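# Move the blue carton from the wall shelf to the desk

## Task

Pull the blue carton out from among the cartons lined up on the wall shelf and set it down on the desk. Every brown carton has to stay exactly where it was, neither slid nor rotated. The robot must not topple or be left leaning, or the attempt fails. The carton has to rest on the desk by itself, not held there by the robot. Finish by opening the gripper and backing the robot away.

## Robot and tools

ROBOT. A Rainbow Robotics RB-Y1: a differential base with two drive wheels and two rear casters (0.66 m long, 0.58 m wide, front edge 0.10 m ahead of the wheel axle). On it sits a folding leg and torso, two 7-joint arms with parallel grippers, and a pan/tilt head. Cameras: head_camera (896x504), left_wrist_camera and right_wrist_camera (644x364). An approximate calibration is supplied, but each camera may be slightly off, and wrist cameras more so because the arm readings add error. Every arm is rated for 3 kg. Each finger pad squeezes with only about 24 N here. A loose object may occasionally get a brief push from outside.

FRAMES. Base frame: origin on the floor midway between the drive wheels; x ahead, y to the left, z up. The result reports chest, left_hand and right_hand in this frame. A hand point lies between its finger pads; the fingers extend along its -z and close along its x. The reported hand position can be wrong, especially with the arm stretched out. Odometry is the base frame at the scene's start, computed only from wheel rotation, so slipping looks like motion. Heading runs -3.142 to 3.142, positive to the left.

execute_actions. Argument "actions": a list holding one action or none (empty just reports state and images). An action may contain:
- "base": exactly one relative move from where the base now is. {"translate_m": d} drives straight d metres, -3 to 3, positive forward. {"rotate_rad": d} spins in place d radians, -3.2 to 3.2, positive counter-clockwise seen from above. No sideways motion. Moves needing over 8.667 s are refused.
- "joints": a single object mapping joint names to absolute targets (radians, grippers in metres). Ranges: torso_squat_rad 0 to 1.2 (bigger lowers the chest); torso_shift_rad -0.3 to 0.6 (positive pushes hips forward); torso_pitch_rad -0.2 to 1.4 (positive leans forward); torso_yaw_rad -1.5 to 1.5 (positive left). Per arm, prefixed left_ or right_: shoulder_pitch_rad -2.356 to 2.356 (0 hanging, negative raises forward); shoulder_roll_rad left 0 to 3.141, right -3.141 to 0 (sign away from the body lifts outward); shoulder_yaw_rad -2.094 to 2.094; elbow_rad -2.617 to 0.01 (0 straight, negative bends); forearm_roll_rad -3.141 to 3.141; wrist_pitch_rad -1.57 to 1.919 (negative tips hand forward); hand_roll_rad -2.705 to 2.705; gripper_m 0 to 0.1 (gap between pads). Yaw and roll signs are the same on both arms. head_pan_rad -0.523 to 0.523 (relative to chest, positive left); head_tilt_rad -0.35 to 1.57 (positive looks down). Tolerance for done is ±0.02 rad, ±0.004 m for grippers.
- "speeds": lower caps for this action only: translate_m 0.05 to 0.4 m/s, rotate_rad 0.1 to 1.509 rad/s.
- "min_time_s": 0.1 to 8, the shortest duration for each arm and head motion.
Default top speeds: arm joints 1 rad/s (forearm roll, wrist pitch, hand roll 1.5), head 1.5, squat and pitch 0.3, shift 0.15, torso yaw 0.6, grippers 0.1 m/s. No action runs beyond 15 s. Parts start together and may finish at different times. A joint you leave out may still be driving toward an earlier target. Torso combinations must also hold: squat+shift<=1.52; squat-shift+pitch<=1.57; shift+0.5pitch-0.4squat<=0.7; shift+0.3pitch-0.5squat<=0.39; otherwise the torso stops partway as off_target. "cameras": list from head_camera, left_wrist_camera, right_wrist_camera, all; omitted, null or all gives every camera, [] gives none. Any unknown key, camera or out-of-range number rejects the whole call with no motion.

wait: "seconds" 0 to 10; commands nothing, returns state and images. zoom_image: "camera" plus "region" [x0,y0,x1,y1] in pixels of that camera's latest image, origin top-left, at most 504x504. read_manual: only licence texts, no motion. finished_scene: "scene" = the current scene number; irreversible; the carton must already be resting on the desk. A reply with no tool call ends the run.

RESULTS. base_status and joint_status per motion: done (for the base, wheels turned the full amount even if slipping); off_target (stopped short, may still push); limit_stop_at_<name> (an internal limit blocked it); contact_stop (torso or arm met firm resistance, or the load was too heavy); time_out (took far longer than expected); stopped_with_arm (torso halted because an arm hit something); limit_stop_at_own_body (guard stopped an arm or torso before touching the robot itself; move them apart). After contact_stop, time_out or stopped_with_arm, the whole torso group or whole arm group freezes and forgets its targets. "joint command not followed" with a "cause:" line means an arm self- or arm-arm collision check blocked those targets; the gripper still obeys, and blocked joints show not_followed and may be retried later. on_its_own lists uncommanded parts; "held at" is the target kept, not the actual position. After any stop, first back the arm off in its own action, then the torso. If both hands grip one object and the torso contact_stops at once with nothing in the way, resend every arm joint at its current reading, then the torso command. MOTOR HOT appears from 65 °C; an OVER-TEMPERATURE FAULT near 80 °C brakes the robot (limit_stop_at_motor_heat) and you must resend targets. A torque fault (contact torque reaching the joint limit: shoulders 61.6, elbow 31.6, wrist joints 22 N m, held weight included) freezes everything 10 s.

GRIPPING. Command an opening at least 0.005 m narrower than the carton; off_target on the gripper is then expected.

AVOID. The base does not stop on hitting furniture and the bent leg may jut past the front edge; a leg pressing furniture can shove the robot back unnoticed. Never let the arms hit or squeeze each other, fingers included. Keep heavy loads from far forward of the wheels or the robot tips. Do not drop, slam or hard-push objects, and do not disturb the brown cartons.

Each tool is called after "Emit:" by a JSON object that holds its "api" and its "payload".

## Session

Emit:
{"api": "execute_actions", "payload": {"actions": []}}

Scene clock: 0.00 s.
base_odometry: x=+0.000 y=+0.000 heading=+0.000 (m, m, rad; odometry frame)
base_status: not commanded
joint_positions: torso_squat_rad=+0.350 torso_shift_rad=+0.000 torso_pitch_rad=+0.001 torso_yaw_rad=+0.000 left_shoulder_pitch_rad=-0.016 left_shoulder_roll_rad=+0.024 left_shoulder_yaw_rad=-0.033 left_elbow_rad=-0.124 left_forearm_roll_rad=+0.039 left_wrist_pitch_rad=-0.004 left_hand_roll_rad=-0.017 left_gripper_m=+0.099 right_shoulder_pitch_rad=-0.008 right_shoulder_roll_rad=-0.045 right_shoulder_yaw_rad=+0.002 right_elbow_rad=-0.181 right_forearm_roll_rad=-0.043 right_wrist_pitch_rad=+0.029 right_hand_roll_rad=+0.041 right_gripper_m=+0.100 head_pan_rad=+0.000 head_tilt_rad=+0.401
joint_status: not commanded
chest: x=-0.2275 y=-0.0005 z=+1.2475 quat_wxyz=(+1.000, +0.000, +0.000, +0.000) (m; base frame)
left_hand: x=-0.1555 y=+0.2357 z=+0.5663 quat_wxyz=(+0.997, +0.010, -0.071, -0.008) (m; base frame)
right_hand: x=-0.1412 y=-0.2535 z=+0.5673 quat_wxyz=(+0.997, -0.021, -0.079, +0.003) (m; base frame)
pictures: head_camera, left_wrist_camera, right_wrist_camera
camera_calibration (this result's frames):
head_camera: T_world_to_cam=[[-0.0239328, -0.998291, 0.0533167, -0.0816308], [-0.384097, -0.0400565, -0.922423, 1.3107], [0.922982, -0.0425549, -0.382482, 0.683536], [0, 0, 0, 1]] pos_world=[-0.129408, 0.0000988226, 1.47482]
left_wrist_camera: T_world_to_cam=[[0.987081, -0.0496205, 0.152343, 0.0814301], [-0.133502, -0.780447, 0.610802, -0.147916], [0.0885871, -0.623249, -0.776989, 0.688056], [0, 0, 0, 1]] pos_world=[-0.161078, 0.31743, 0.612555]
right_wrist_camera: T_world_to_cam=[[-0.980653, 0.0255113, -0.194087, -0.014602], [-0.10586, 0.764885, 0.635409, -0.154303], [0.164665, 0.643661, -0.747386, 0.702314], [0, 0, 0, 1]] pos_world=[-0.1463, -0.333656, 0.620111]
Images, in order (width x height): head_camera 896x504, left_wrist_camera 644x364, right_wrist_camera 644x364.

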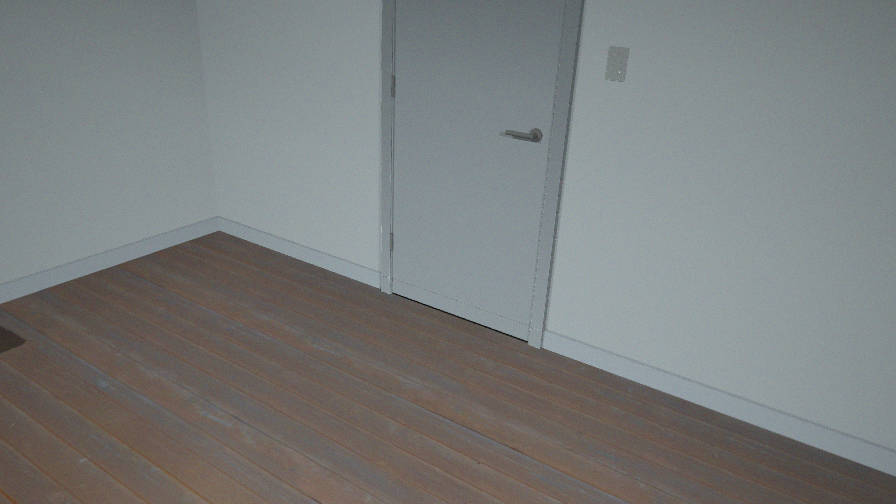

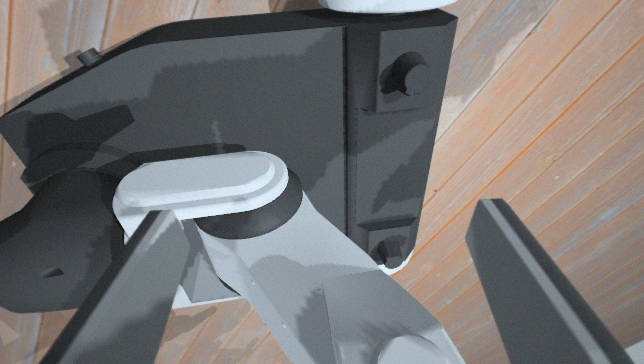

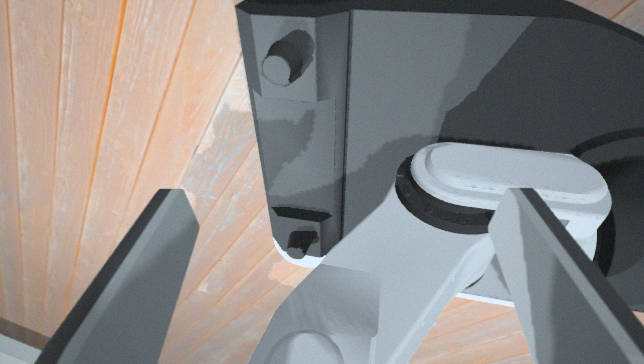

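Emit:
{"api": "execute_actions", "payload": {"actions": [{"base": {"rotate_rad": -2.2}, "joints": {"head_pan_rad": 0.0, "head_tilt_rad": 0.2, "torso_squat_rad": 0.05}}], "cameras": ["head_camera"]}}

Scene clock: 11.90 s.
base_odometry: x=+0.000 y=+0.000 heading=-2.199 (m, m, rad; odometry frame)
base_status: done
joint_positions: torso_squat_rad=+0.050 torso_shift_rad=+0.000 torso_pitch_rad=+0.001 torso_yaw_rad=+0.000 left_shoulder_pitch_rad=-0.016 left_shoulder_roll_rad=+0.024 left_shoulder_yaw_rad=-0.033 left_elbow_rad=-0.124 left_forearm_roll_rad=+0.039 left_wrist_pitch_rad=-0.004 left_hand_roll_rad=-0.017 left_gripper_m=+0.099 right_shoulder_pitch_rad=-0.008 right_shoulder_roll_rad=-0.045 right_shoulder_yaw_rad=+0.002 right_elbow_rad=-0.181 right_forearm_roll_rad=-0.043 right_wrist_pitch_rad=+0.029 right_hand_roll_rad=+0.041 right_gripper_m=+0.100 head_pan_rad=+0.000 head_tilt_rad=+0.200
joint_status: all done
chest: x=-0.2276 y=-0.0004 z=+1.2891 quat_wxyz=(+1.000, +0.000, +0.000, +0.000) (m; base frame)
left_hand: x=-0.1555 y=+0.2357 z=+0.6078 quat_wxyz=(+0.997, +0.010, -0.071, -0.008) (m; base frame)
right_hand: x=-0.1412 y=-0.2535 z=+0.6089 quat_wxyz=(+0.997, -0.021, -0.079, +0.003) (m; base frame)
pictures: head_camera
camera_calibration (this result's frames):
head_camera: T_world_to_cam=[[-0.0339929, -0.99829, 0.0475558, -0.0772943], [-0.19244, -0.040155, -0.980487, 1.47485], [0.98072, -0.0424812, -0.190746, 0.425849], [0, 0, 0, 1]] pos_world=[-0.136446, 0.000150991, 1.53098]
Images, in order (width x height): head_camera 896x504.

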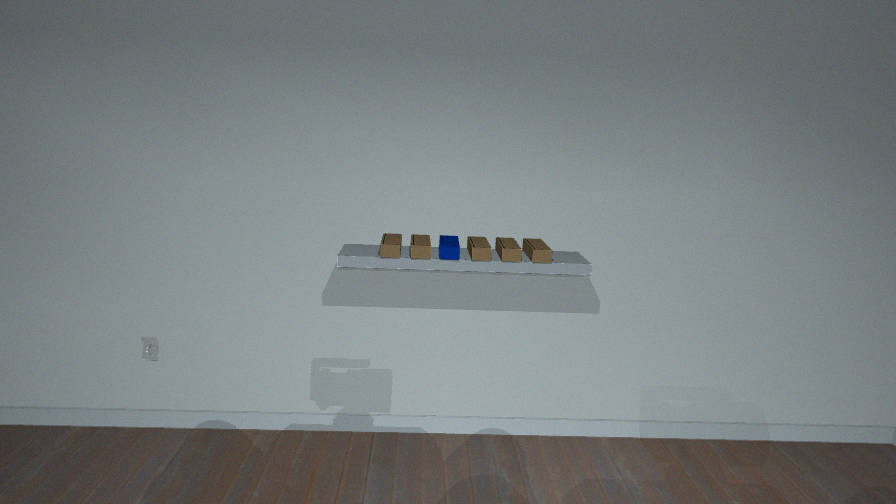

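Emit:
{"api": "zoom_image", "payload": {"camera": "head_camera", "region": [320, 220, 610, 290]}}

Emit:
{"api": "zoom_image", "payload": {"camera": "head_camera", "region": [400, 225, 500, 280]}}

Region (320, 220, 610, 290) of head_camera's 896x504 image, scaled by 1.738, with more detail than that image has; it fills the top 122 rows of this view, and the rest is white.

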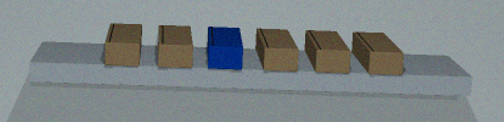

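Region (400, 225, 500, 280) of head_camera's 896x504 image, scaled by 5.040, with more detail than that image has; it fills the top 277 rows of this view, and the rest is white.

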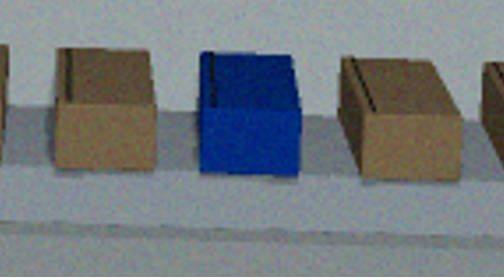

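Emit:
{"api": "zoom_image", "payload": {"camera": "head_camera", "region": [0, 395, 448, 455]}}

Emit:
{"api": "zoom_image", "payload": {"camera": "head_camera", "region": [448, 395, 896, 455]}}

Region (0, 395, 448, 455) of head_camera's 896x504 image, scaled by 1.125, with more detail than that image has; it fills the top 68 rows of this view, and the rest is white.

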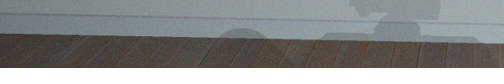

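Region (448, 395, 896, 455) of head_camera's 896x504 image, scaled by 1.125, with more detail than that image has; it fills the top 68 rows of this view, and the rest is white.

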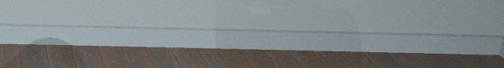

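Emit:
{"api": "execute_actions", "payload": {"actions": [{"base": {"translate_m": 2.29}, "joints": {"torso_yaw_rad": 0.197, "right_shoulder_pitch_rad": -1.014, "right_shoulder_roll_rad": -0.159, "right_shoulder_yaw_rad": -0.295, "right_elbow_rad": -1.004, "right_forearm_roll_rad": 0.028, "right_wrist_pitch_rad": 1.863, "right_hand_roll_rad": -1.768, "right_gripper_m": 0.1, "head_pan_rad": -0.35, "head_tilt_rad": 0.8}, "min_time_s": 4.5}], "cameras": ["head_camera", "right_wrist_camera"]}}

Scene clock: 60.87 s.
base_odometry: x=-1.348 y=-1.851 heading=-2.201 (m, m, rad; odometry frame)
base_status: done
joint_positions: torso_squat_rad=+0.050 torso_shift_rad=+0.000 torso_pitch_rad=+0.001 torso_yaw_rad=+0.197 left_shoulder_pitch_rad=-0.016 left_shoulder_roll_rad=+0.024 left_shoulder_yaw_rad=-0.033 left_elbow_rad=-0.124 left_forearm_roll_rad=+0.039 left_wrist_pitch_rad=-0.004 left_hand_roll_rad=-0.017 left_gripper_m=+0.099 right_shoulder_pitch_rad=-1.014 right_shoulder_roll_rad=-0.159 right_shoulder_yaw_rad=-0.295 right_elbow_rad=-1.004 right_forearm_roll_rad=+0.028 right_wrist_pitch_rad=+1.863 right_hand_roll_rad=-1.768 right_gripper_m=+0.100 head_pan_rad=-0.350 head_tilt_rad=+0.800
joint_status: all done
chest: x=-0.2275 y=-0.0004 z=+1.2891 quat_wxyz=(+0.995, +0.000, +0.000, +0.098) (m; base frame)
left_hand: x=-0.2029 y=+0.2454 z=+0.6079 quat_wxyz=(+0.993, +0.017, -0.070, +0.090) (m; base frame)
right_hand: x=+0.3293 y=-0.1196 z=+1.0892 quat_wxyz=(+0.702, +0.046, -0.045, -0.709) (m; base frame)
pictures: head_camera, right_wrist_camera
camera_calibration (this result's frames):
head_camera: T_world_to_cam=[[-0.152915, -0.986507, 0.0584838, -0.1138], [-0.710299, 0.0685694, -0.700552, 0.951126], [0.68709, -0.148666, -0.711201, 1.1414], [0, 0, 0, 1]] pos_world=[-0.126059, -0.00779603, 1.48473]
right_wrist_camera: T_world_to_cam=[[0.0508143, 0.998256, -0.0300346, 0.142659], [0.64441, -0.00979735, 0.764618, -1.01902], [0.76299, -0.0582081, -0.643784, 0.53492], [0, 0, 0, 1]] pos_world=[0.241278, -0.121257, 1.12782]
Images, in order (width x height): head_camera 896x504, right_wrist_camera 644x364.

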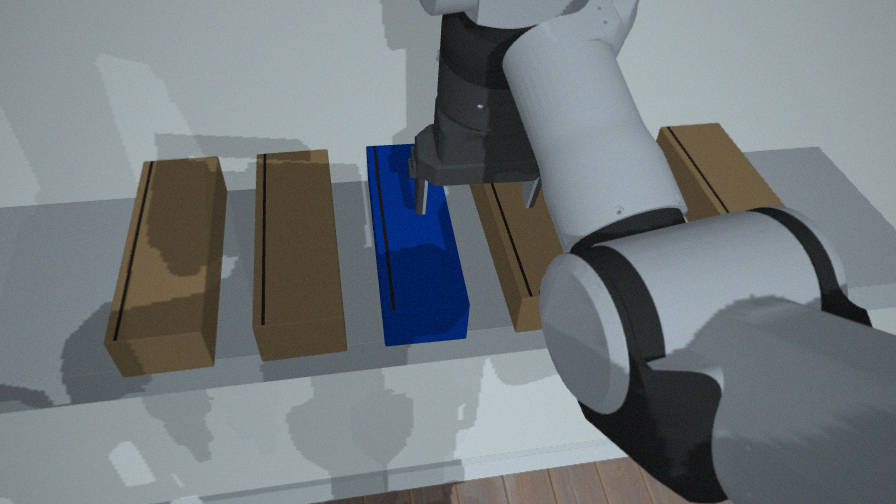

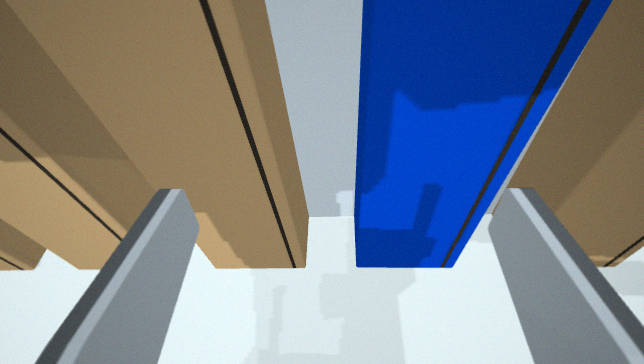

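Emit:
{"api": "zoom_image", "payload": {"camera": "right_wrist_camera", "region": [300, 0, 644, 290]}}

Region (300, 0, 644, 290) of right_wrist_camera's 644x364 image, scaled by 1.465, with more detail than that image has; it fills the top 425 rows of this view, and the rest is white.

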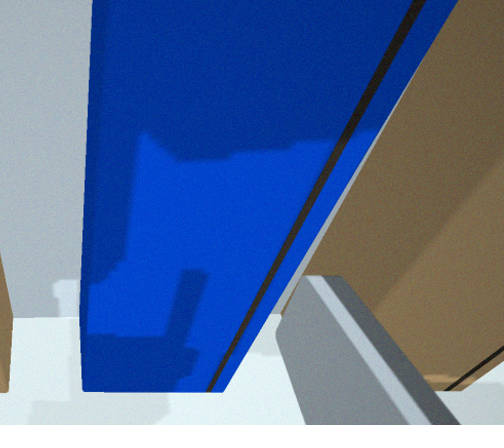

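Emit:
{"api": "execute_actions", "payload": {"actions": [{"base": {"translate_m": 0.047}, "joints": {"torso_squat_rad": 0.364, "torso_yaw_rad": 0.305, "right_forearm_roll_rad": 0.04, "right_wrist_pitch_rad": 1.8655, "right_hand_roll_rad": -1.857}}], "cameras": ["head_camera", "right_wrist_camera"]}}

Scene clock: 81.27 s.
base_odometry: x=-1.376 y=-1.889 heading=-2.202 (m, m, rad; odometry frame)
base_status: done
joint_positions: torso_squat_rad=+0.364 torso_shift_rad=+0.000 torso_pitch_rad=+0.001 torso_yaw_rad=+0.305 left_shoulder_pitch_rad=-0.016 left_shoulder_roll_rad=+0.024 left_shoulder_yaw_rad=-0.033 left_elbow_rad=-0.124 left_forearm_roll_rad=+0.039 left_wrist_pitch_rad=-0.004 left_hand_roll_rad=-0.017 left_gripper_m=+0.099 right_shoulder_pitch_rad=-1.014 right_shoulder_roll_rad=-0.159 right_shoulder_yaw_rad=-0.295 right_elbow_rad=-1.004 right_forearm_roll_rad=+0.040 right_wrist_pitch_rad=+1.865 right_hand_roll_rad=-1.857 right_gripper_m=+0.100 head_pan_rad=-0.350 head_tilt_rad=+0.800
joint_status: all done
chest: x=-0.2277 y=-0.0004 z=+1.2441 quat_wxyz=(+0.988, +0.000, +0.000, +0.152) (m; base frame)
left_hand: x=-0.2294 y=+0.2467 z=+0.5629 quat_wxyz=(+0.987, +0.021, -0.069, +0.143) (m; base frame)
right_hand: x=+0.3391 y=-0.0617 z=+1.0445 quat_wxyz=(+0.707, +0.046, -0.045, -0.704) (m; base frame)
pictures: head_camera, right_wrist_camera
camera_calibration (this result's frames):
head_camera: T_world_to_cam=[[-0.0457835, -0.997245, 0.0583586, -0.0866449], [-0.713307, -0.00826292, -0.700803, 0.919096], [0.699354, -0.0737129, -0.710964, 1.11203], [0, 0, 0, 1]] pos_world=[-0.126073, 0.0031593, 1.43978]
right_wrist_camera: T_world_to_cam=[[0.0361809, 0.998905, -0.0296552, 0.0875437], [0.643958, -0.000611567, 0.765061, -0.990275], [0.764205, -0.0467773, -0.643275, 0.501803], [0, 0, 0, 1]] pos_world=[0.251048, -0.0645805, 1.08301]
Images, in order (width x height): head_camera 896x504, right_wrist_camera 644x364.

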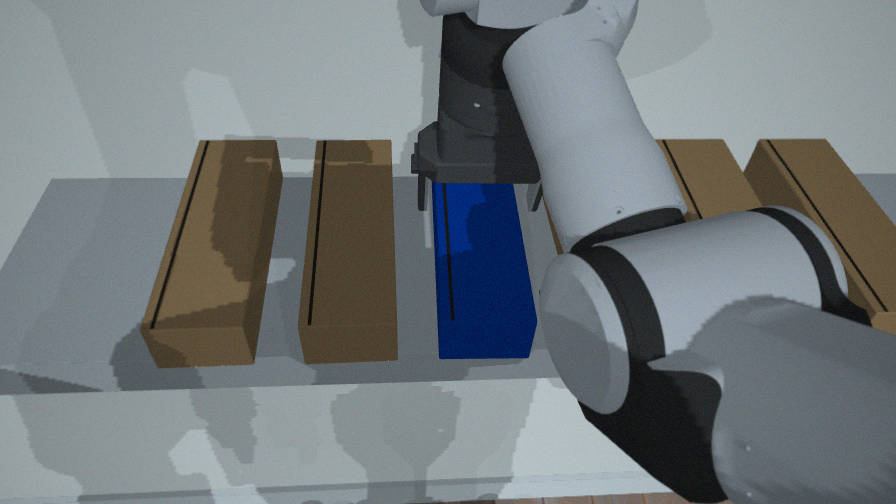

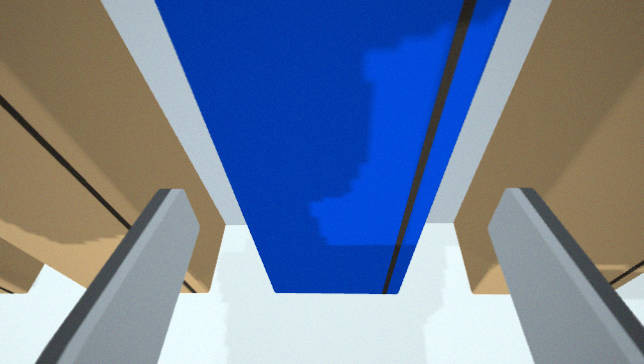

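Emit:
{"api": "zoom_image", "payload": {"camera": "right_wrist_camera", "region": [120, 130, 560, 320]}}

Region (120, 130, 560, 320) of right_wrist_camera's 644x364 image, scaled by 1.145, with more detail than that image has; it fills the top 218 rows of this view, and the rest is white.

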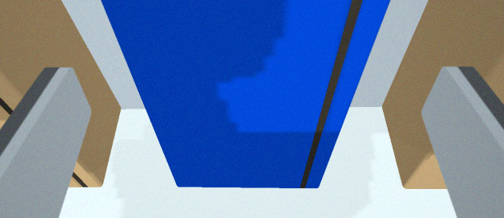

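Emit:
{"api": "execute_actions", "payload": {"actions": [{"joints": {"torso_squat_rad": 0.56, "torso_yaw_rad": 0.301}}], "cameras": ["head_camera", "right_wrist_camera"]}}

Scene clock: 92.03 s.
base_odometry: x=-1.376 y=-1.889 heading=-2.202 (m, m, rad; odometry frame)
base_status: not commanded
joint_positions: torso_squat_rad=+0.560 torso_shift_rad=+0.000 torso_pitch_rad=+0.001 torso_yaw_rad=+0.301 left_shoulder_pitch_rad=-0.016 left_shoulder_roll_rad=+0.024 left_shoulder_yaw_rad=-0.033 left_elbow_rad=-0.124 left_forearm_roll_rad=+0.039 left_wrist_pitch_rad=-0.004 left_hand_roll_rad=-0.017 left_gripper_m=+0.099 right_shoulder_pitch_rad=-1.014 right_shoulder_roll_rad=-0.159 right_shoulder_yaw_rad=-0.295 right_elbow_rad=-1.004 right_forearm_roll_rad=+0.040 right_wrist_pitch_rad=+1.865 right_hand_roll_rad=-1.857 right_gripper_m=+0.100 head_pan_rad=-0.350 head_tilt_rad=+0.800
joint_status: all done
chest: x=-0.2277 y=-0.0004 z=+1.1830 quat_wxyz=(+0.989, +0.000, +0.000, +0.150) (m; base frame)
left_hand: x=-0.2285 y=+0.2467 z=+0.5018 quat_wxyz=(+0.987, +0.021, -0.069, +0.141) (m; base frame)
right_hand: x=+0.3388 y=-0.0638 z=+0.9834 quat_wxyz=(+0.706, +0.046, -0.045, -0.705) (m; base frame)
pictures: head_camera, right_wrist_camera
camera_calibration (this result's frames):
head_camera: T_world_to_cam=[[-0.0495836, -0.997063, 0.0583606, -0.0839323], [-0.713338, -0.00554537, -0.700798, 0.876282], [0.699064, -0.076379, -0.710969, 1.06857], [0, 0, 0, 1]] pos_world=[-0.126077, 0.00278998, 1.37872]
right_wrist_camera: T_world_to_cam=[[0.0399885, 0.99876, -0.0296591, 0.0865874], [0.643952, -0.00306347, 0.76506, -0.943552], [0.76402, -0.0496926, -0.643276, 0.462495], [0, 0, 0, 1]] pos_world=[0.250784, -0.0663879, 1.02195]
Images, in order (width x height): head_camera 896x504, right_wrist_camera 644x364.

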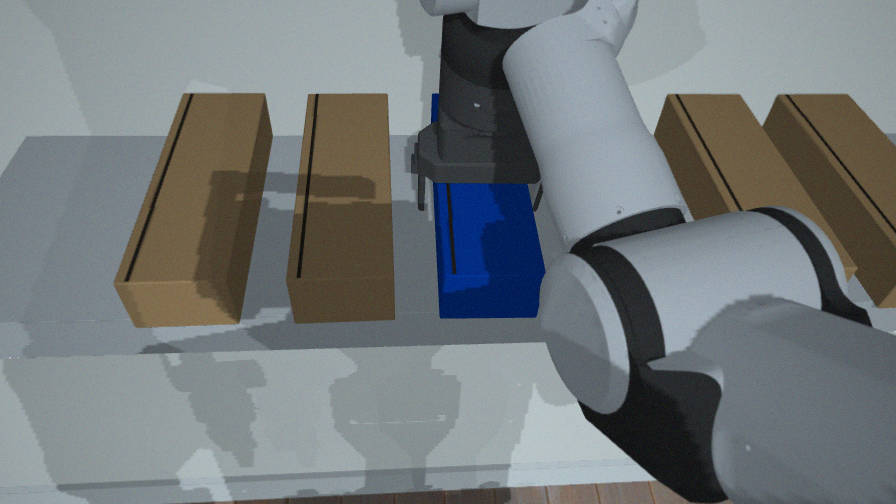

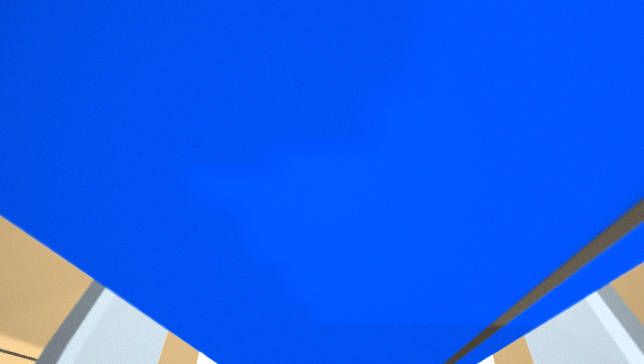

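The fingers straddle the carton symmetrically. Gripping, then a short test lift.

Emit:
{"api": "execute_actions", "payload": {"actions": [{"joints": {"right_gripper_m": 0.06}}], "cameras": ["right_wrist_camera"]}}

Emit:
{"api": "execute_actions", "payload": {"actions": [{"joints": {"torso_squat_rad": 0.5}}], "cameras": ["head_camera", "right_wrist_camera"]}}

Scene clock: 94.73 s.
base_odometry: x=-1.376 y=-1.889 heading=-2.202 (m, m, rad; odometry frame)
base_status: not commanded
joint_positions: torso_squat_rad=+0.560 torso_shift_rad=+0.000 torso_pitch_rad=+0.001 torso_yaw_rad=+0.301 left_shoulder_pitch_rad=-0.016 left_shoulder_roll_rad=+0.024 left_shoulder_yaw_rad=-0.033 left_elbow_rad=-0.124 left_forearm_roll_rad=+0.039 left_wrist_pitch_rad=-0.004 left_hand_roll_rad=-0.017 left_gripper_m=+0.099 right_shoulder_pitch_rad=-1.014 right_shoulder_roll_rad=-0.159 right_shoulder_yaw_rad=-0.295 right_elbow_rad=-1.004 right_forearm_roll_rad=+0.040 right_wrist_pitch_rad=+1.865 right_hand_roll_rad=-1.857 right_gripper_m=+0.085 head_pan_rad=-0.350 head_tilt_rad=+0.800
joint_status: right_gripper_m off_target (ended at +0.085, target +0.060)
chest: x=-0.2277 y=-0.0004 z=+1.1830 quat_wxyz=(+0.989, +0.000, +0.000, +0.150) (m; base frame)
left_hand: x=-0.2285 y=+0.2467 z=+0.5018 quat_wxyz=(+0.987, +0.021, -0.069, +0.141) (m; base frame)
right_hand: x=+0.3388 y=-0.0638 z=+0.9834 quat_wxyz=(+0.706, +0.046, -0.045, -0.705) (m; base frame)
pictures: right_wrist_camera
camera_calibration (this result's frames):
right_wrist_camera: T_world_to_cam=[[0.0399905, 0.99876, -0.0296608, 0.086589], [0.643952, -0.00306344, 0.76506, -0.943552], [0.76402, -0.0496953, -0.643276, 0.462495], [0, 0, 0, 1]] pos_world=[0.250784, -0.0663883, 1.02195]
Images, in order (width x height): right_wrist_camera 644x364.

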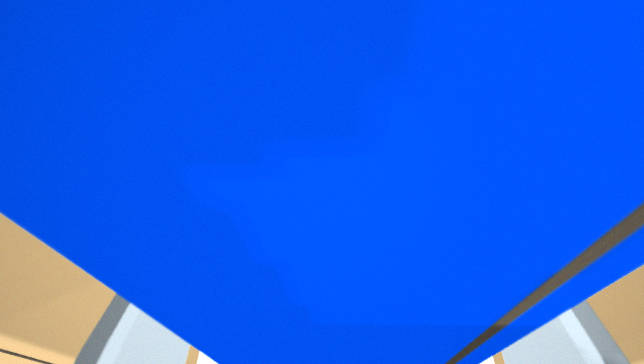

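Scene clock: 95.63 s.
base_odometry: x=-1.376 y=-1.889 heading=-2.202 (m, m, rad; odometry frame)
base_status: not commanded
joint_positions: torso_squat_rad=+0.500 torso_shift_rad=+0.000 torso_pitch_rad=+0.001 torso_yaw_rad=+0.301 left_shoulder_pitch_rad=-0.016 left_shoulder_roll_rad=+0.024 left_shoulder_yaw_rad=-0.033 left_elbow_rad=-0.124 left_forearm_roll_rad=+0.039 left_wrist_pitch_rad=-0.004 left_hand_roll_rad=-0.017 left_gripper_m=+0.099 right_shoulder_pitch_rad=-1.014 right_shoulder_roll_rad=-0.159 right_shoulder_yaw_rad=-0.295 right_elbow_rad=-1.004 right_forearm_roll_rad=+0.040 right_wrist_pitch_rad=+1.865 right_hand_roll_rad=-1.857 right_gripper_m=+0.085 head_pan_rad=-0.350 head_tilt_rad=+0.800
joint_status: all done
chest: x=-0.2275 y=-0.0004 z=+1.2042 quat_wxyz=(+0.989, +0.000, +0.000, +0.150) (m; base frame)
left_hand: x=-0.2286 y=+0.2467 z=+0.5231 quat_wxyz=(+0.987, +0.021, -0.069, +0.141) (m; base frame)
right_hand: x=+0.3389 y=-0.0638 z=+1.0044 quat_wxyz=(+0.706, +0.046, -0.045, -0.705) (m; base frame)
pictures: head_camera, right_wrist_camera
camera_calibration (this result's frames):
head_camera: T_world_to_cam=[[-0.0495639, -0.997063, 0.0583798, -0.0851862], [-0.713611, -0.00554319, -0.700521, 0.890897], [0.698787, -0.076381, -0.71124, 1.08379], [0, 0, 0, 1]] pos_world=[-0.125809, 0.00278356, 1.3999]
right_wrist_camera: T_world_to_cam=[[0.0399863, 0.998759, -0.0296821, 0.0872418], [0.64426, -0.0030645, 0.7648, -0.959533], [0.76376, -0.0497046, -0.643583, 0.476314], [0, 0, 0, 1]] pos_world=[0.25091, -0.0663991, 1.04299]
Images, in order (width x height): head_camera 896x504, right_wrist_camera 644x364.

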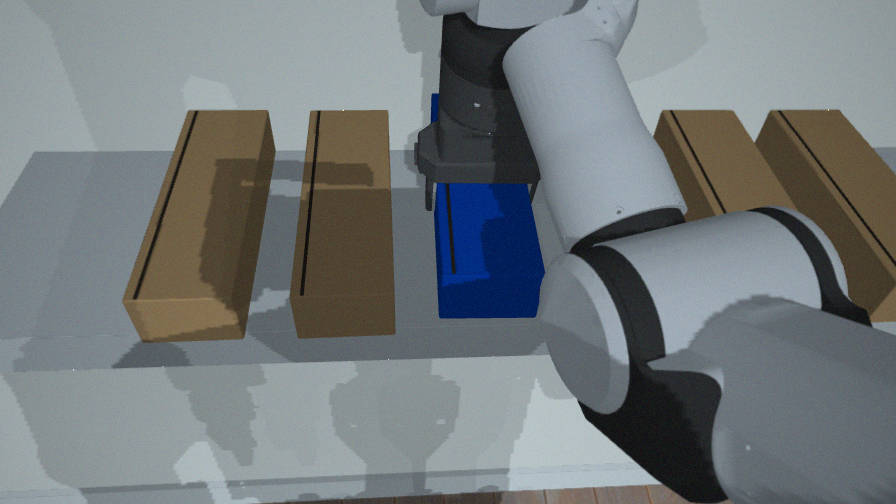

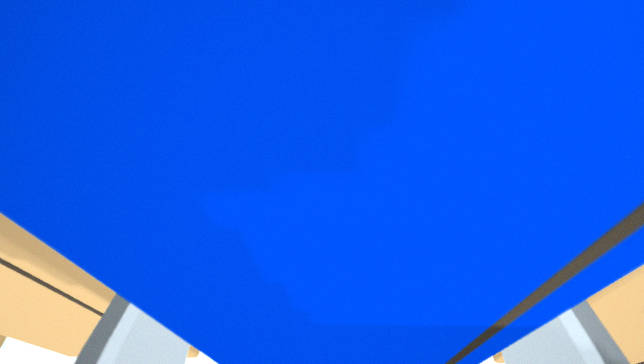

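Emit:
{"api": "execute_actions", "payload": {"actions": [{"base": {"translate_m": -3.0}, "joints": {"torso_squat_rad": 0.1, "right_shoulder_pitch_rad": -0.094, "right_shoulder_roll_rad": -0.03, "right_shoulder_yaw_rad": -0.032, "right_elbow_rad": -1.532, "right_wrist_pitch_rad": 1.496, "head_pan_rad": -0.3, "head_tilt_rad": 0.2}, "min_time_s": 7.5}], "cameras": ["head_camera", "right_wrist_camera"]}}

Scene clock: 113.53 s.
base_odometry: x=+0.397 y=+0.531 heading=-2.204 (m, m, rad; odometry frame)
base_status: done
joint_positions: torso_squat_rad=+0.100 torso_shift_rad=+0.000 torso_pitch_rad=+0.001 torso_yaw_rad=+0.301 left_shoulder_pitch_rad=-0.015 left_shoulder_roll_rad=+0.024 left_shoulder_yaw_rad=-0.033 left_elbow_rad=-0.124 left_forearm_roll_rad=+0.039 left_wrist_pitch_rad=-0.004 left_hand_roll_rad=-0.017 left_gripper_m=+0.099 right_shoulder_pitch_rad=-0.094 right_shoulder_roll_rad=-0.030 right_shoulder_yaw_rad=-0.032 right_elbow_rad=-1.532 right_forearm_roll_rad=+0.040 right_wrist_pitch_rad=+1.496 right_hand_roll_rad=-1.857 right_gripper_m=+0.085 head_pan_rad=-0.300 head_tilt_rad=+0.200
joint_status: all done
chest: x=-0.2276 y=-0.0004 z=+1.2864 quat_wxyz=(+0.989, +0.000, +0.000, +0.150) (m; base frame)
left_hand: x=-0.2286 y=+0.2466 z=+0.6053 quat_wxyz=(+0.987, +0.021, -0.069, +0.141) (m; base frame)
right_hand: x=+0.1708 y=-0.1328 z=+0.8478 quat_wxyz=(+0.710, +0.039, -0.059, -0.700) (m; base frame)
pictures: head_camera, right_wrist_camera
camera_calibration (this result's frames):
head_camera: T_world_to_cam=[[-0.0330311, -0.998323, 0.0475466, -0.0704901], [-0.192313, -0.040335, -0.980504, 1.47241], [0.980778, -0.041531, -0.190658, 0.426487], [0, 0, 0, 1]] pos_world=[-0.137455, 0.00673013, 1.52837]
right_wrist_camera: T_world_to_cam=[[0.0289352, 0.997778, -0.060009, 0.185666], [0.636529, 0.0278957, 0.770748, -0.731289], [0.77071, -0.0604992, -0.634308, 0.489968], [0, 0, 0, 1]] pos_world=[0.0824907, -0.135211, 0.885572]
Images, in order (width x height): head_camera 896x504, right_wrist_camera 644x364.

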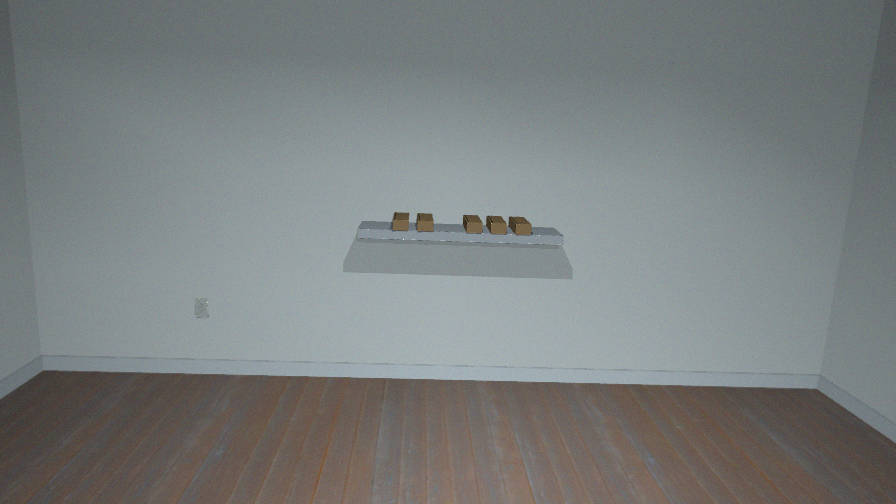

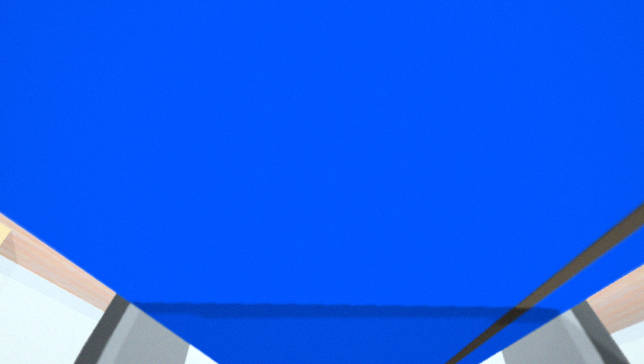

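Emit:
{"api": "execute_actions", "payload": {"actions": [{"base": {"rotate_rad": -3.07}, "joints": {"torso_yaw_rad": 0.0, "right_forearm_roll_rad": 0.0, "right_hand_roll_rad": -1.571, "right_wrist_pitch_rad": 1.49, "head_pan_rad": 0.0, "head_tilt_rad": 0.5}, "min_time_s": 2.0}], "cameras": ["head_camera", "right_wrist_camera"]}}

Scene clock: 126.80 s.
base_odometry: x=+0.397 y=+0.531 heading=+1.010 (m, m, rad; odometry frame)
base_status: done
joint_positions: torso_squat_rad=+0.100 torso_shift_rad=+0.000 torso_pitch_rad=+0.001 torso_yaw_rad=+0.000 left_shoulder_pitch_rad=-0.016 left_shoulder_roll_rad=+0.024 left_shoulder_yaw_rad=-0.033 left_elbow_rad=-0.124 left_forearm_roll_rad=+0.039 left_wrist_pitch_rad=-0.004 left_hand_roll_rad=-0.017 left_gripper_m=+0.099 right_shoulder_pitch_rad=-0.094 right_shoulder_roll_rad=-0.030 right_shoulder_yaw_rad=-0.032 right_elbow_rad=-1.532 right_forearm_roll_rad=+0.000 right_wrist_pitch_rad=+1.490 right_hand_roll_rad=-1.571 right_gripper_m=+0.085 head_pan_rad=+0.000 head_tilt_rad=+0.500
joint_status: all done
chest: x=-0.2276 y=-0.0004 z=+1.2864 quat_wxyz=(+1.000, +0.000, +0.000, +0.000) (m; base frame)
left_hand: x=-0.1555 y=+0.2357 z=+0.6052 quat_wxyz=(+0.997, +0.010, -0.071, -0.008) (m; base frame)
right_hand: x=+0.1150 y=-0.2358 z=+0.8475 quat_wxyz=(+0.705, +0.036, -0.056, -0.706) (m; base frame)
pictures: head_camera, right_wrist_camera
camera_calibration (this result's frames):
head_camera: T_world_to_cam=[[-0.0182987, -0.998294, 0.0554428, -0.0856884], [-0.473398, -0.0401918, -0.879931, 1.26506], [0.880659, -0.0423481, -0.471855, 0.822734], [0, 0, 0, 1]] pos_world=[-0.127241, 0.000144031, 1.50613]
right_wrist_camera: T_world_to_cam=[[0.0438936, 0.997327, -0.0584186, 0.286881], [0.643101, 0.0165416, 0.765603, -0.691727], [0.764522, -0.0711741, -0.640656, 0.530211], [0, 0, 0, 1]] pos_world=[0.0269002, -0.236934, 0.88603]
Images, in order (width x height): head_camera 896x504, right_wrist_camera 644x364.

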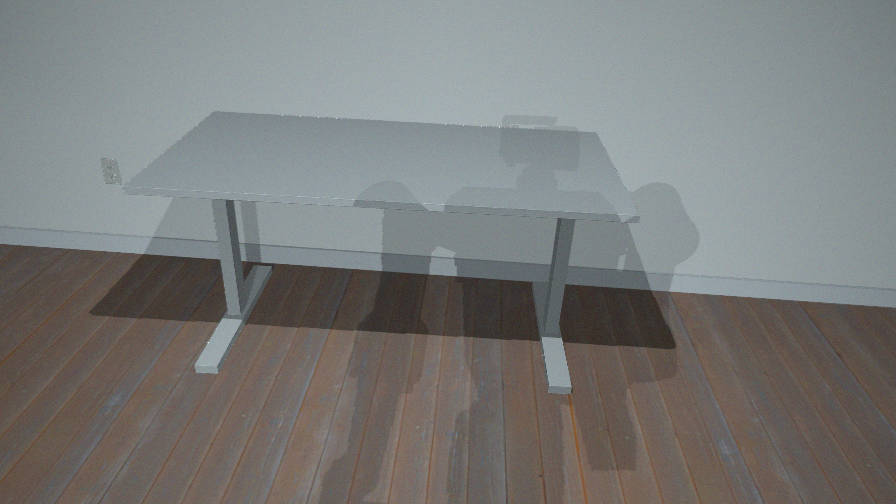

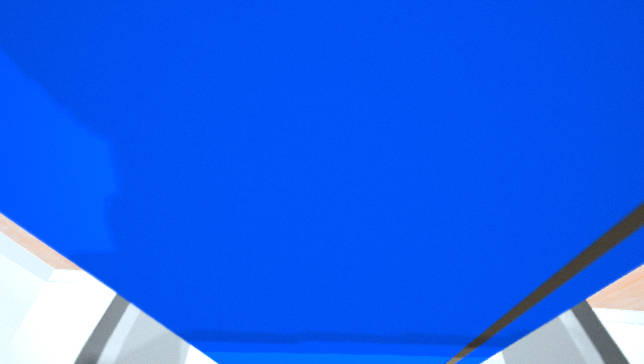

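Emit:
{"api": "zoom_image", "payload": {"camera": "head_camera", "region": [110, 95, 290, 215]}}

Emit:
{"api": "zoom_image", "payload": {"camera": "head_camera", "region": [520, 115, 680, 235]}}

Emit:
{"api": "zoom_image", "payload": {"camera": "head_camera", "region": [180, 250, 600, 410]}}

Region (110, 95, 290, 215) of head_camera's 896x504 image, scaled by 2.800, with more detail than that image has.

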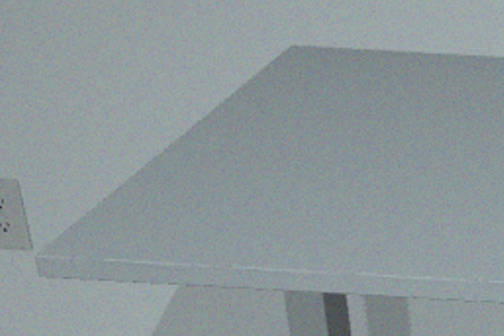

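Region (520, 115, 680, 235) of head_camera's 896x504 image, scaled by 3.150, with more detail than that image has; it fills the top 378 rows of this view, and the rest is white.

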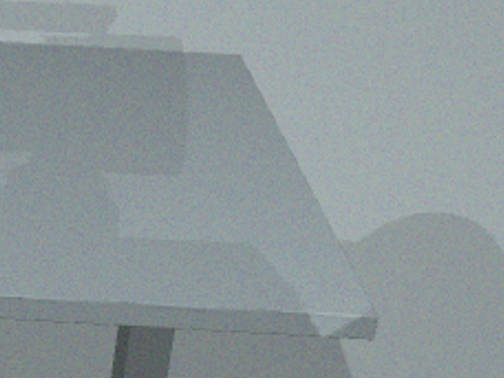

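Region (180, 250, 600, 410) of head_camera's 896x504 image, scaled by 1.200, with more detail than that image has; it fills the top 192 rows of this view, and the rest is white.

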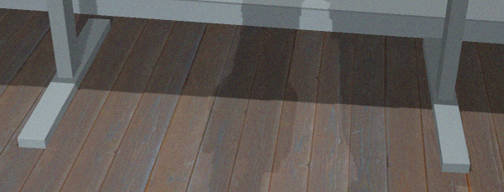

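Emit:
{"api": "execute_actions", "payload": {"actions": []}}

Scene clock: 134.00 s.
base_odometry: x=+0.397 y=+0.531 heading=+1.010 (m, m, rad; odometry frame)
base_status: done
joint_positions: torso_squat_rad=+0.100 torso_shift_rad=+0.000 torso_pitch_rad=+0.001 torso_yaw_rad=+0.000 left_shoulder_pitch_rad=-0.016 left_shoulder_roll_rad=+0.024 left_shoulder_yaw_rad=-0.033 left_elbow_rad=-0.124 left_forearm_roll_rad=+0.039 left_wrist_pitch_rad=-0.004 left_hand_roll_rad=-0.017 left_gripper_m=+0.099 right_shoulder_pitch_rad=-0.094 right_shoulder_roll_rad=-0.030 right_shoulder_yaw_rad=-0.032 right_elbow_rad=-1.532 right_forearm_roll_rad=+0.000 right_wrist_pitch_rad=+1.490 right_hand_roll_rad=-1.571 right_gripper_m=+0.085 head_pan_rad=+0.000 head_tilt_rad=+0.500
joint_status: all done
chest: x=-0.2276 y=-0.0004 z=+1.2864 quat_wxyz=(+1.000, +0.000, +0.000, +0.000) (m; base frame)
left_hand: x=-0.1555 y=+0.2357 z=+0.6052 quat_wxyz=(+0.997, +0.010, -0.071, -0.008) (m; base frame)
right_hand: x=+0.1150 y=-0.2358 z=+0.8475 quat_wxyz=(+0.705, +0.036, -0.056, -0.706) (m; base frame)
pictures: head_camera, left_wrist_camera, right_wrist_camera
camera_calibration (this result's frames):
head_camera: T_world_to_cam=[[-0.0182984, -0.998294, 0.0554428, -0.0856883], [-0.4734, -0.0401919, -0.87993, 1.26506], [0.880658, -0.042348, -0.471857, 0.822735], [0, 0, 0, 1]] pos_world=[-0.127238, 0.000144052, 1.50613]
left_wrist_camera: T_world_to_cam=[[0.987059, -0.0496491, 0.152478, 0.0754356], [-0.133613, -0.780413, 0.610822, -0.171758], [0.0886688, -0.62329, -0.776947, 0.718302], [0, 0, 0, 1]] pos_world=[-0.161099, 0.317414, 0.651494]
right_wrist_camera: T_world_to_cam=[[0.0438933, 0.997327, -0.0584185, 0.286881], [0.643103, 0.0165416, 0.765601, -0.691726], [0.764521, -0.0711739, -0.640658, 0.530211], [0, 0, 0, 1]] pos_world=[0.0269014, -0.236934, 0.88603]
Images, in order (width x height): head_camera 896x504, left_wrist_camera 644x364, right_wrist_camera 644x364.

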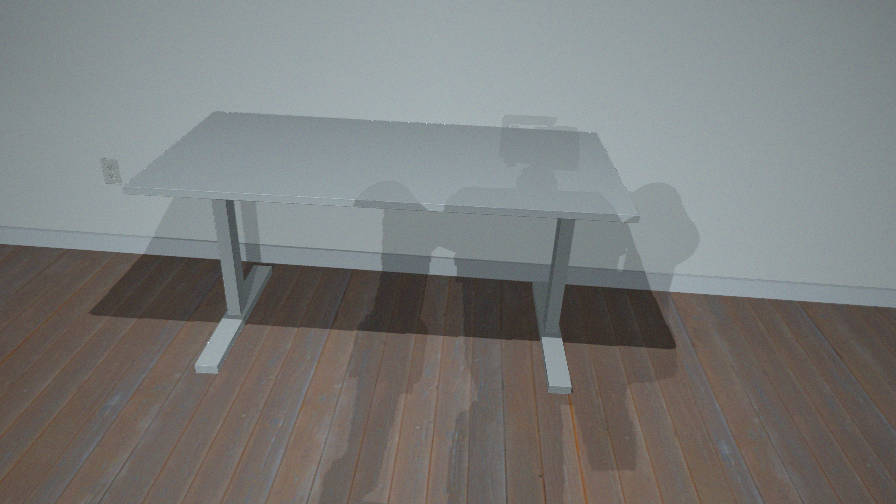

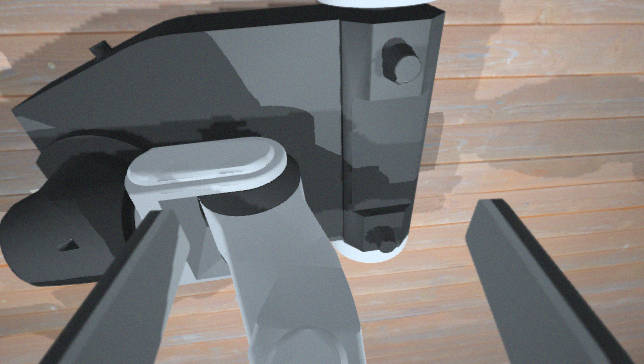

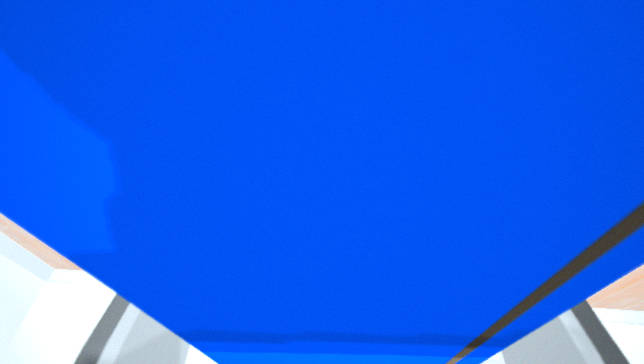

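Emit:
{"api": "execute_actions", "payload": {"actions": [{"base": {"translate_m": 1.5}, "joints": {"torso_pitch_rad": 0.3, "torso_squat_rad": 0.35, "right_shoulder_pitch_rad": -0.7285, "right_shoulder_roll_rad": -0.084, "right_shoulder_yaw_rad": -0.23, "right_elbow_rad": -1.19, "right_forearm_roll_rad": 0.0, "right_wrist_pitch_rad": 1.458, "right_hand_roll_rad": -1.571, "left_shoulder_pitch_rad": -0.1, "head_pan_rad": -0.4, "head_tilt_rad": 0.75}, "min_time_s": 1.6}]}}

Scene clock: 160.00 s.
base_odometry: x=+1.196 y=+1.801 heading=+1.009 (m, m, rad; odometry frame)
base_status: done
joint_positions: torso_squat_rad=+0.350 torso_shift_rad=+0.000 torso_pitch_rad=+0.300 torso_yaw_rad=+0.000 left_shoulder_pitch_rad=-0.100 left_shoulder_roll_rad=+0.024 left_shoulder_yaw_rad=-0.033 left_elbow_rad=-0.124 left_forearm_roll_rad=+0.039 left_wrist_pitch_rad=-0.004 left_hand_roll_rad=-0.017 left_gripper_m=+0.099 right_shoulder_pitch_rad=-0.729 right_shoulder_roll_rad=-0.084 right_shoulder_yaw_rad=-0.230 right_elbow_rad=-1.190 right_forearm_roll_rad=+0.000 right_wrist_pitch_rad=+1.458 right_hand_roll_rad=-1.571 right_gripper_m=+0.085 head_pan_rad=-0.400 head_tilt_rad=+0.750
joint_status: all done
chest: x=-0.1363 y=-0.0004 z=+1.2337 quat_wxyz=(+0.989, +0.000, +0.149, +0.000) (m; base frame)
left_hand: x=-0.2078 y=+0.2327 z=+0.5513 quat_wxyz=(+0.999, +0.006, +0.039, -0.024) (m; base frame)
right_hand: x=+0.3092 y=-0.2201 z=+0.8124 quat_wxyz=(+0.705, +0.046, -0.046, -0.706) (m; base frame)
pictures: head_camera, left_wrist_camera, right_wrist_camera
camera_calibration (this result's frames):
head_camera: T_world_to_cam=[[-0.357374, -0.918067, 0.171568, -0.262861], [-0.827358, 0.225968, -0.514215, 0.737313], [0.433315, -0.325716, -0.840326, 1.15639], [0, 0, 0, 1]] pos_world=[0.0150014, -0.0312789, 1.39598]
left_wrist_camera: T_world_to_cam=[[0.994783, -0.077972, -0.06578, 0.263668], [-0.0190557, -0.775501, 0.631059, -0.136667], [-0.100217, -0.626513, -0.772941, 0.638531], [0, 0, 0, 1]] pos_world=[-0.200905, 0.314622, 0.597136]
right_wrist_camera: T_world_to_cam=[[0.0414185, 0.998695, -0.0298776, 0.238532], [0.643479, -0.00378691, 0.765455, -0.794458], [0.764343, -0.0509296, -0.642796, 0.366523], [0, 0, 0, 1]] pos_world=[0.221188, -0.222563, 0.850848]
Images, in order (width x height): head_camera 896x504, left_wrist_camera 644x364, right_wrist_camera 644x364.

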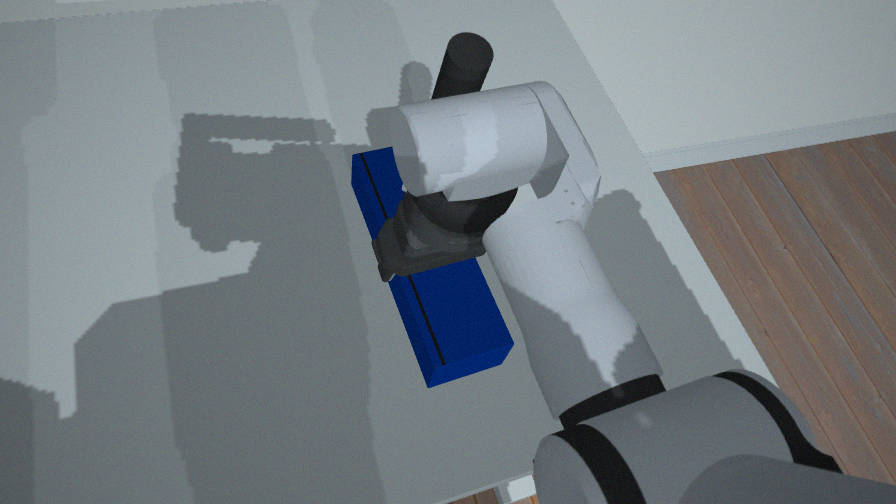

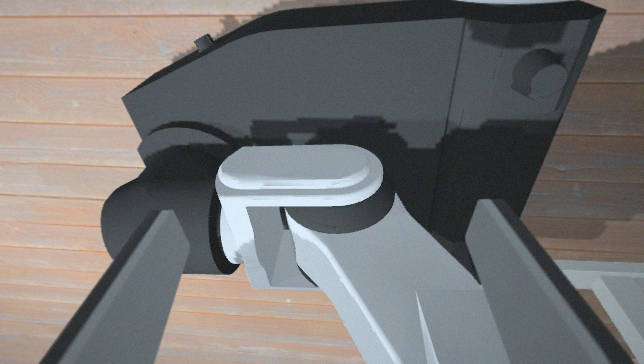

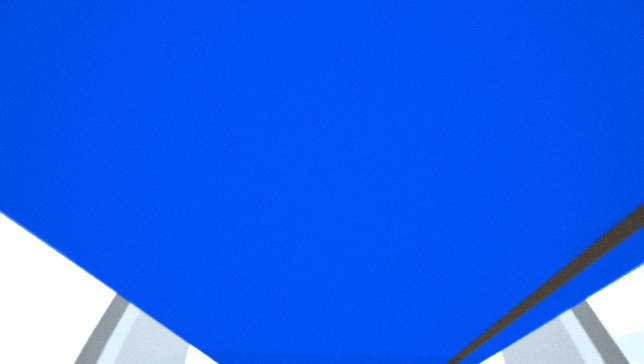

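Emit:
{"api": "execute_actions", "payload": {"actions": [{"joints": {"torso_squat_rad": 0.466}}]}}

Scene clock: 170.53 s.
base_odometry: x=+1.196 y=+1.801 heading=+1.009 (m, m, rad; odometry frame)
base_status: not commanded
joint_positions: torso_squat_rad=+0.466 torso_shift_rad=+0.000 torso_pitch_rad=+0.300 torso_yaw_rad=+0.000 left_shoulder_pitch_rad=-0.100 left_shoulder_roll_rad=+0.024 left_shoulder_yaw_rad=-0.033 left_elbow_rad=-0.124 left_forearm_roll_rad=+0.039 left_wrist_pitch_rad=-0.004 left_hand_roll_rad=-0.017 left_gripper_m=+0.099 right_shoulder_pitch_rad=-0.729 right_shoulder_roll_rad=-0.084 right_shoulder_yaw_rad=-0.230 right_elbow_rad=-1.190 right_forearm_roll_rad=+0.000 right_wrist_pitch_rad=+1.458 right_hand_roll_rad=-1.571 right_gripper_m=+0.085 head_pan_rad=-0.400 head_tilt_rad=+0.750
joint_status: all done
chest: x=-0.1365 y=-0.0004 z=+1.2015 quat_wxyz=(+0.989, +0.000, +0.149, +0.000) (m; base frame)
left_hand: x=-0.2078 y=+0.2327 z=+0.5191 quat_wxyz=(+0.999, +0.006, +0.038, -0.024) (m; base frame)
right_hand: x=+0.3092 y=-0.2201 z=+0.7803 quat_wxyz=(+0.705, +0.046, -0.046, -0.706) (m; base frame)
pictures: head_camera, left_wrist_camera, right_wrist_camera
camera_calibration (this result's frames):
head_camera: T_world_to_cam=[[-0.35742, -0.918067, 0.171479, -0.257285], [-0.827233, 0.225973, -0.514414, 0.720892], [0.433517, -0.325715, -0.840222, 1.12932], [0, 0, 0, 1]] pos_world=[0.014806, -0.0312698, 1.36384]
left_wrist_camera: T_world_to_cam=[[0.994799, -0.0779721, -0.0655311, 0.261409], [-0.0192137, -0.775501, 0.631054, -0.116371], [-0.100024, -0.626513, -0.772966, 0.613706], [0, 0, 0, 1]] pos_world=[-0.2009, 0.314631, 0.564941]
right_wrist_camera: T_world_to_cam=[[0.0414323, 0.998695, -0.0298718, 0.237563], [0.643304, -0.00378862, 0.765602, -0.769933], [0.764489, -0.0509373, -0.642621, 0.345765], [0, 0, 0, 1]] pos_world=[0.221125, -0.222557, 0.818754]
Images, in order (width x height): head_camera 896x504, left_wrist_camera 644x364, right_wrist_camera 644x364.

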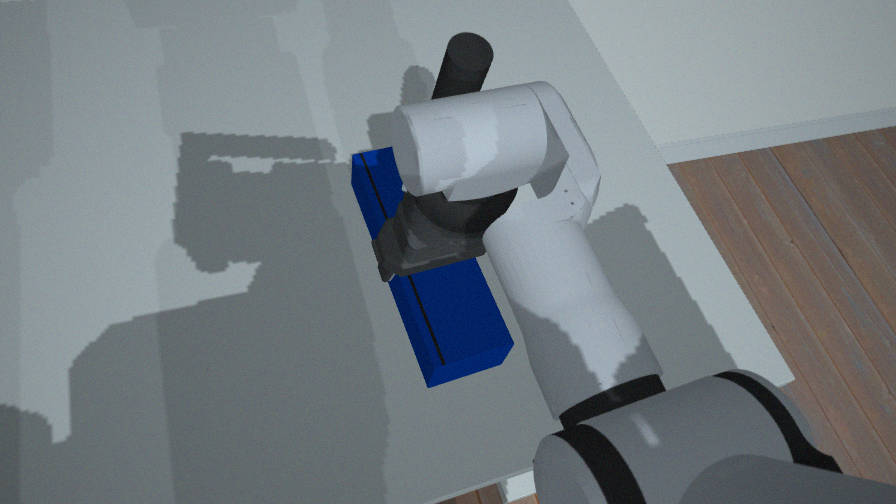

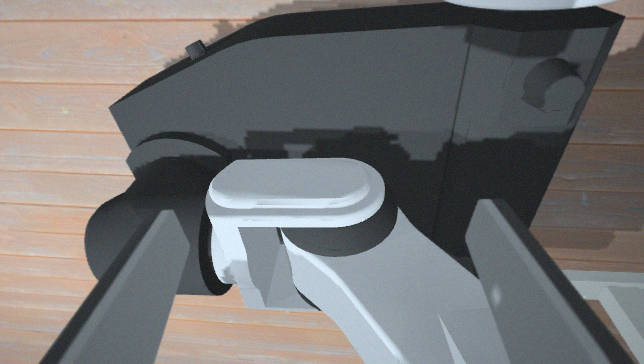

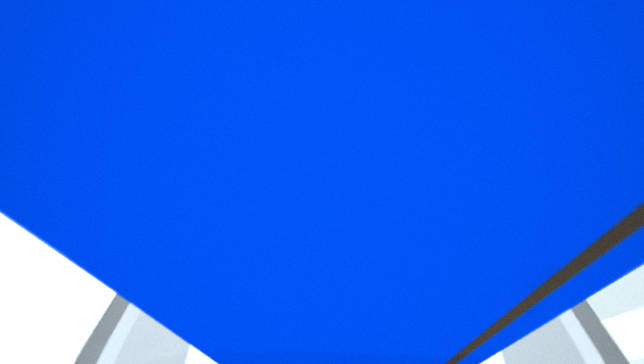

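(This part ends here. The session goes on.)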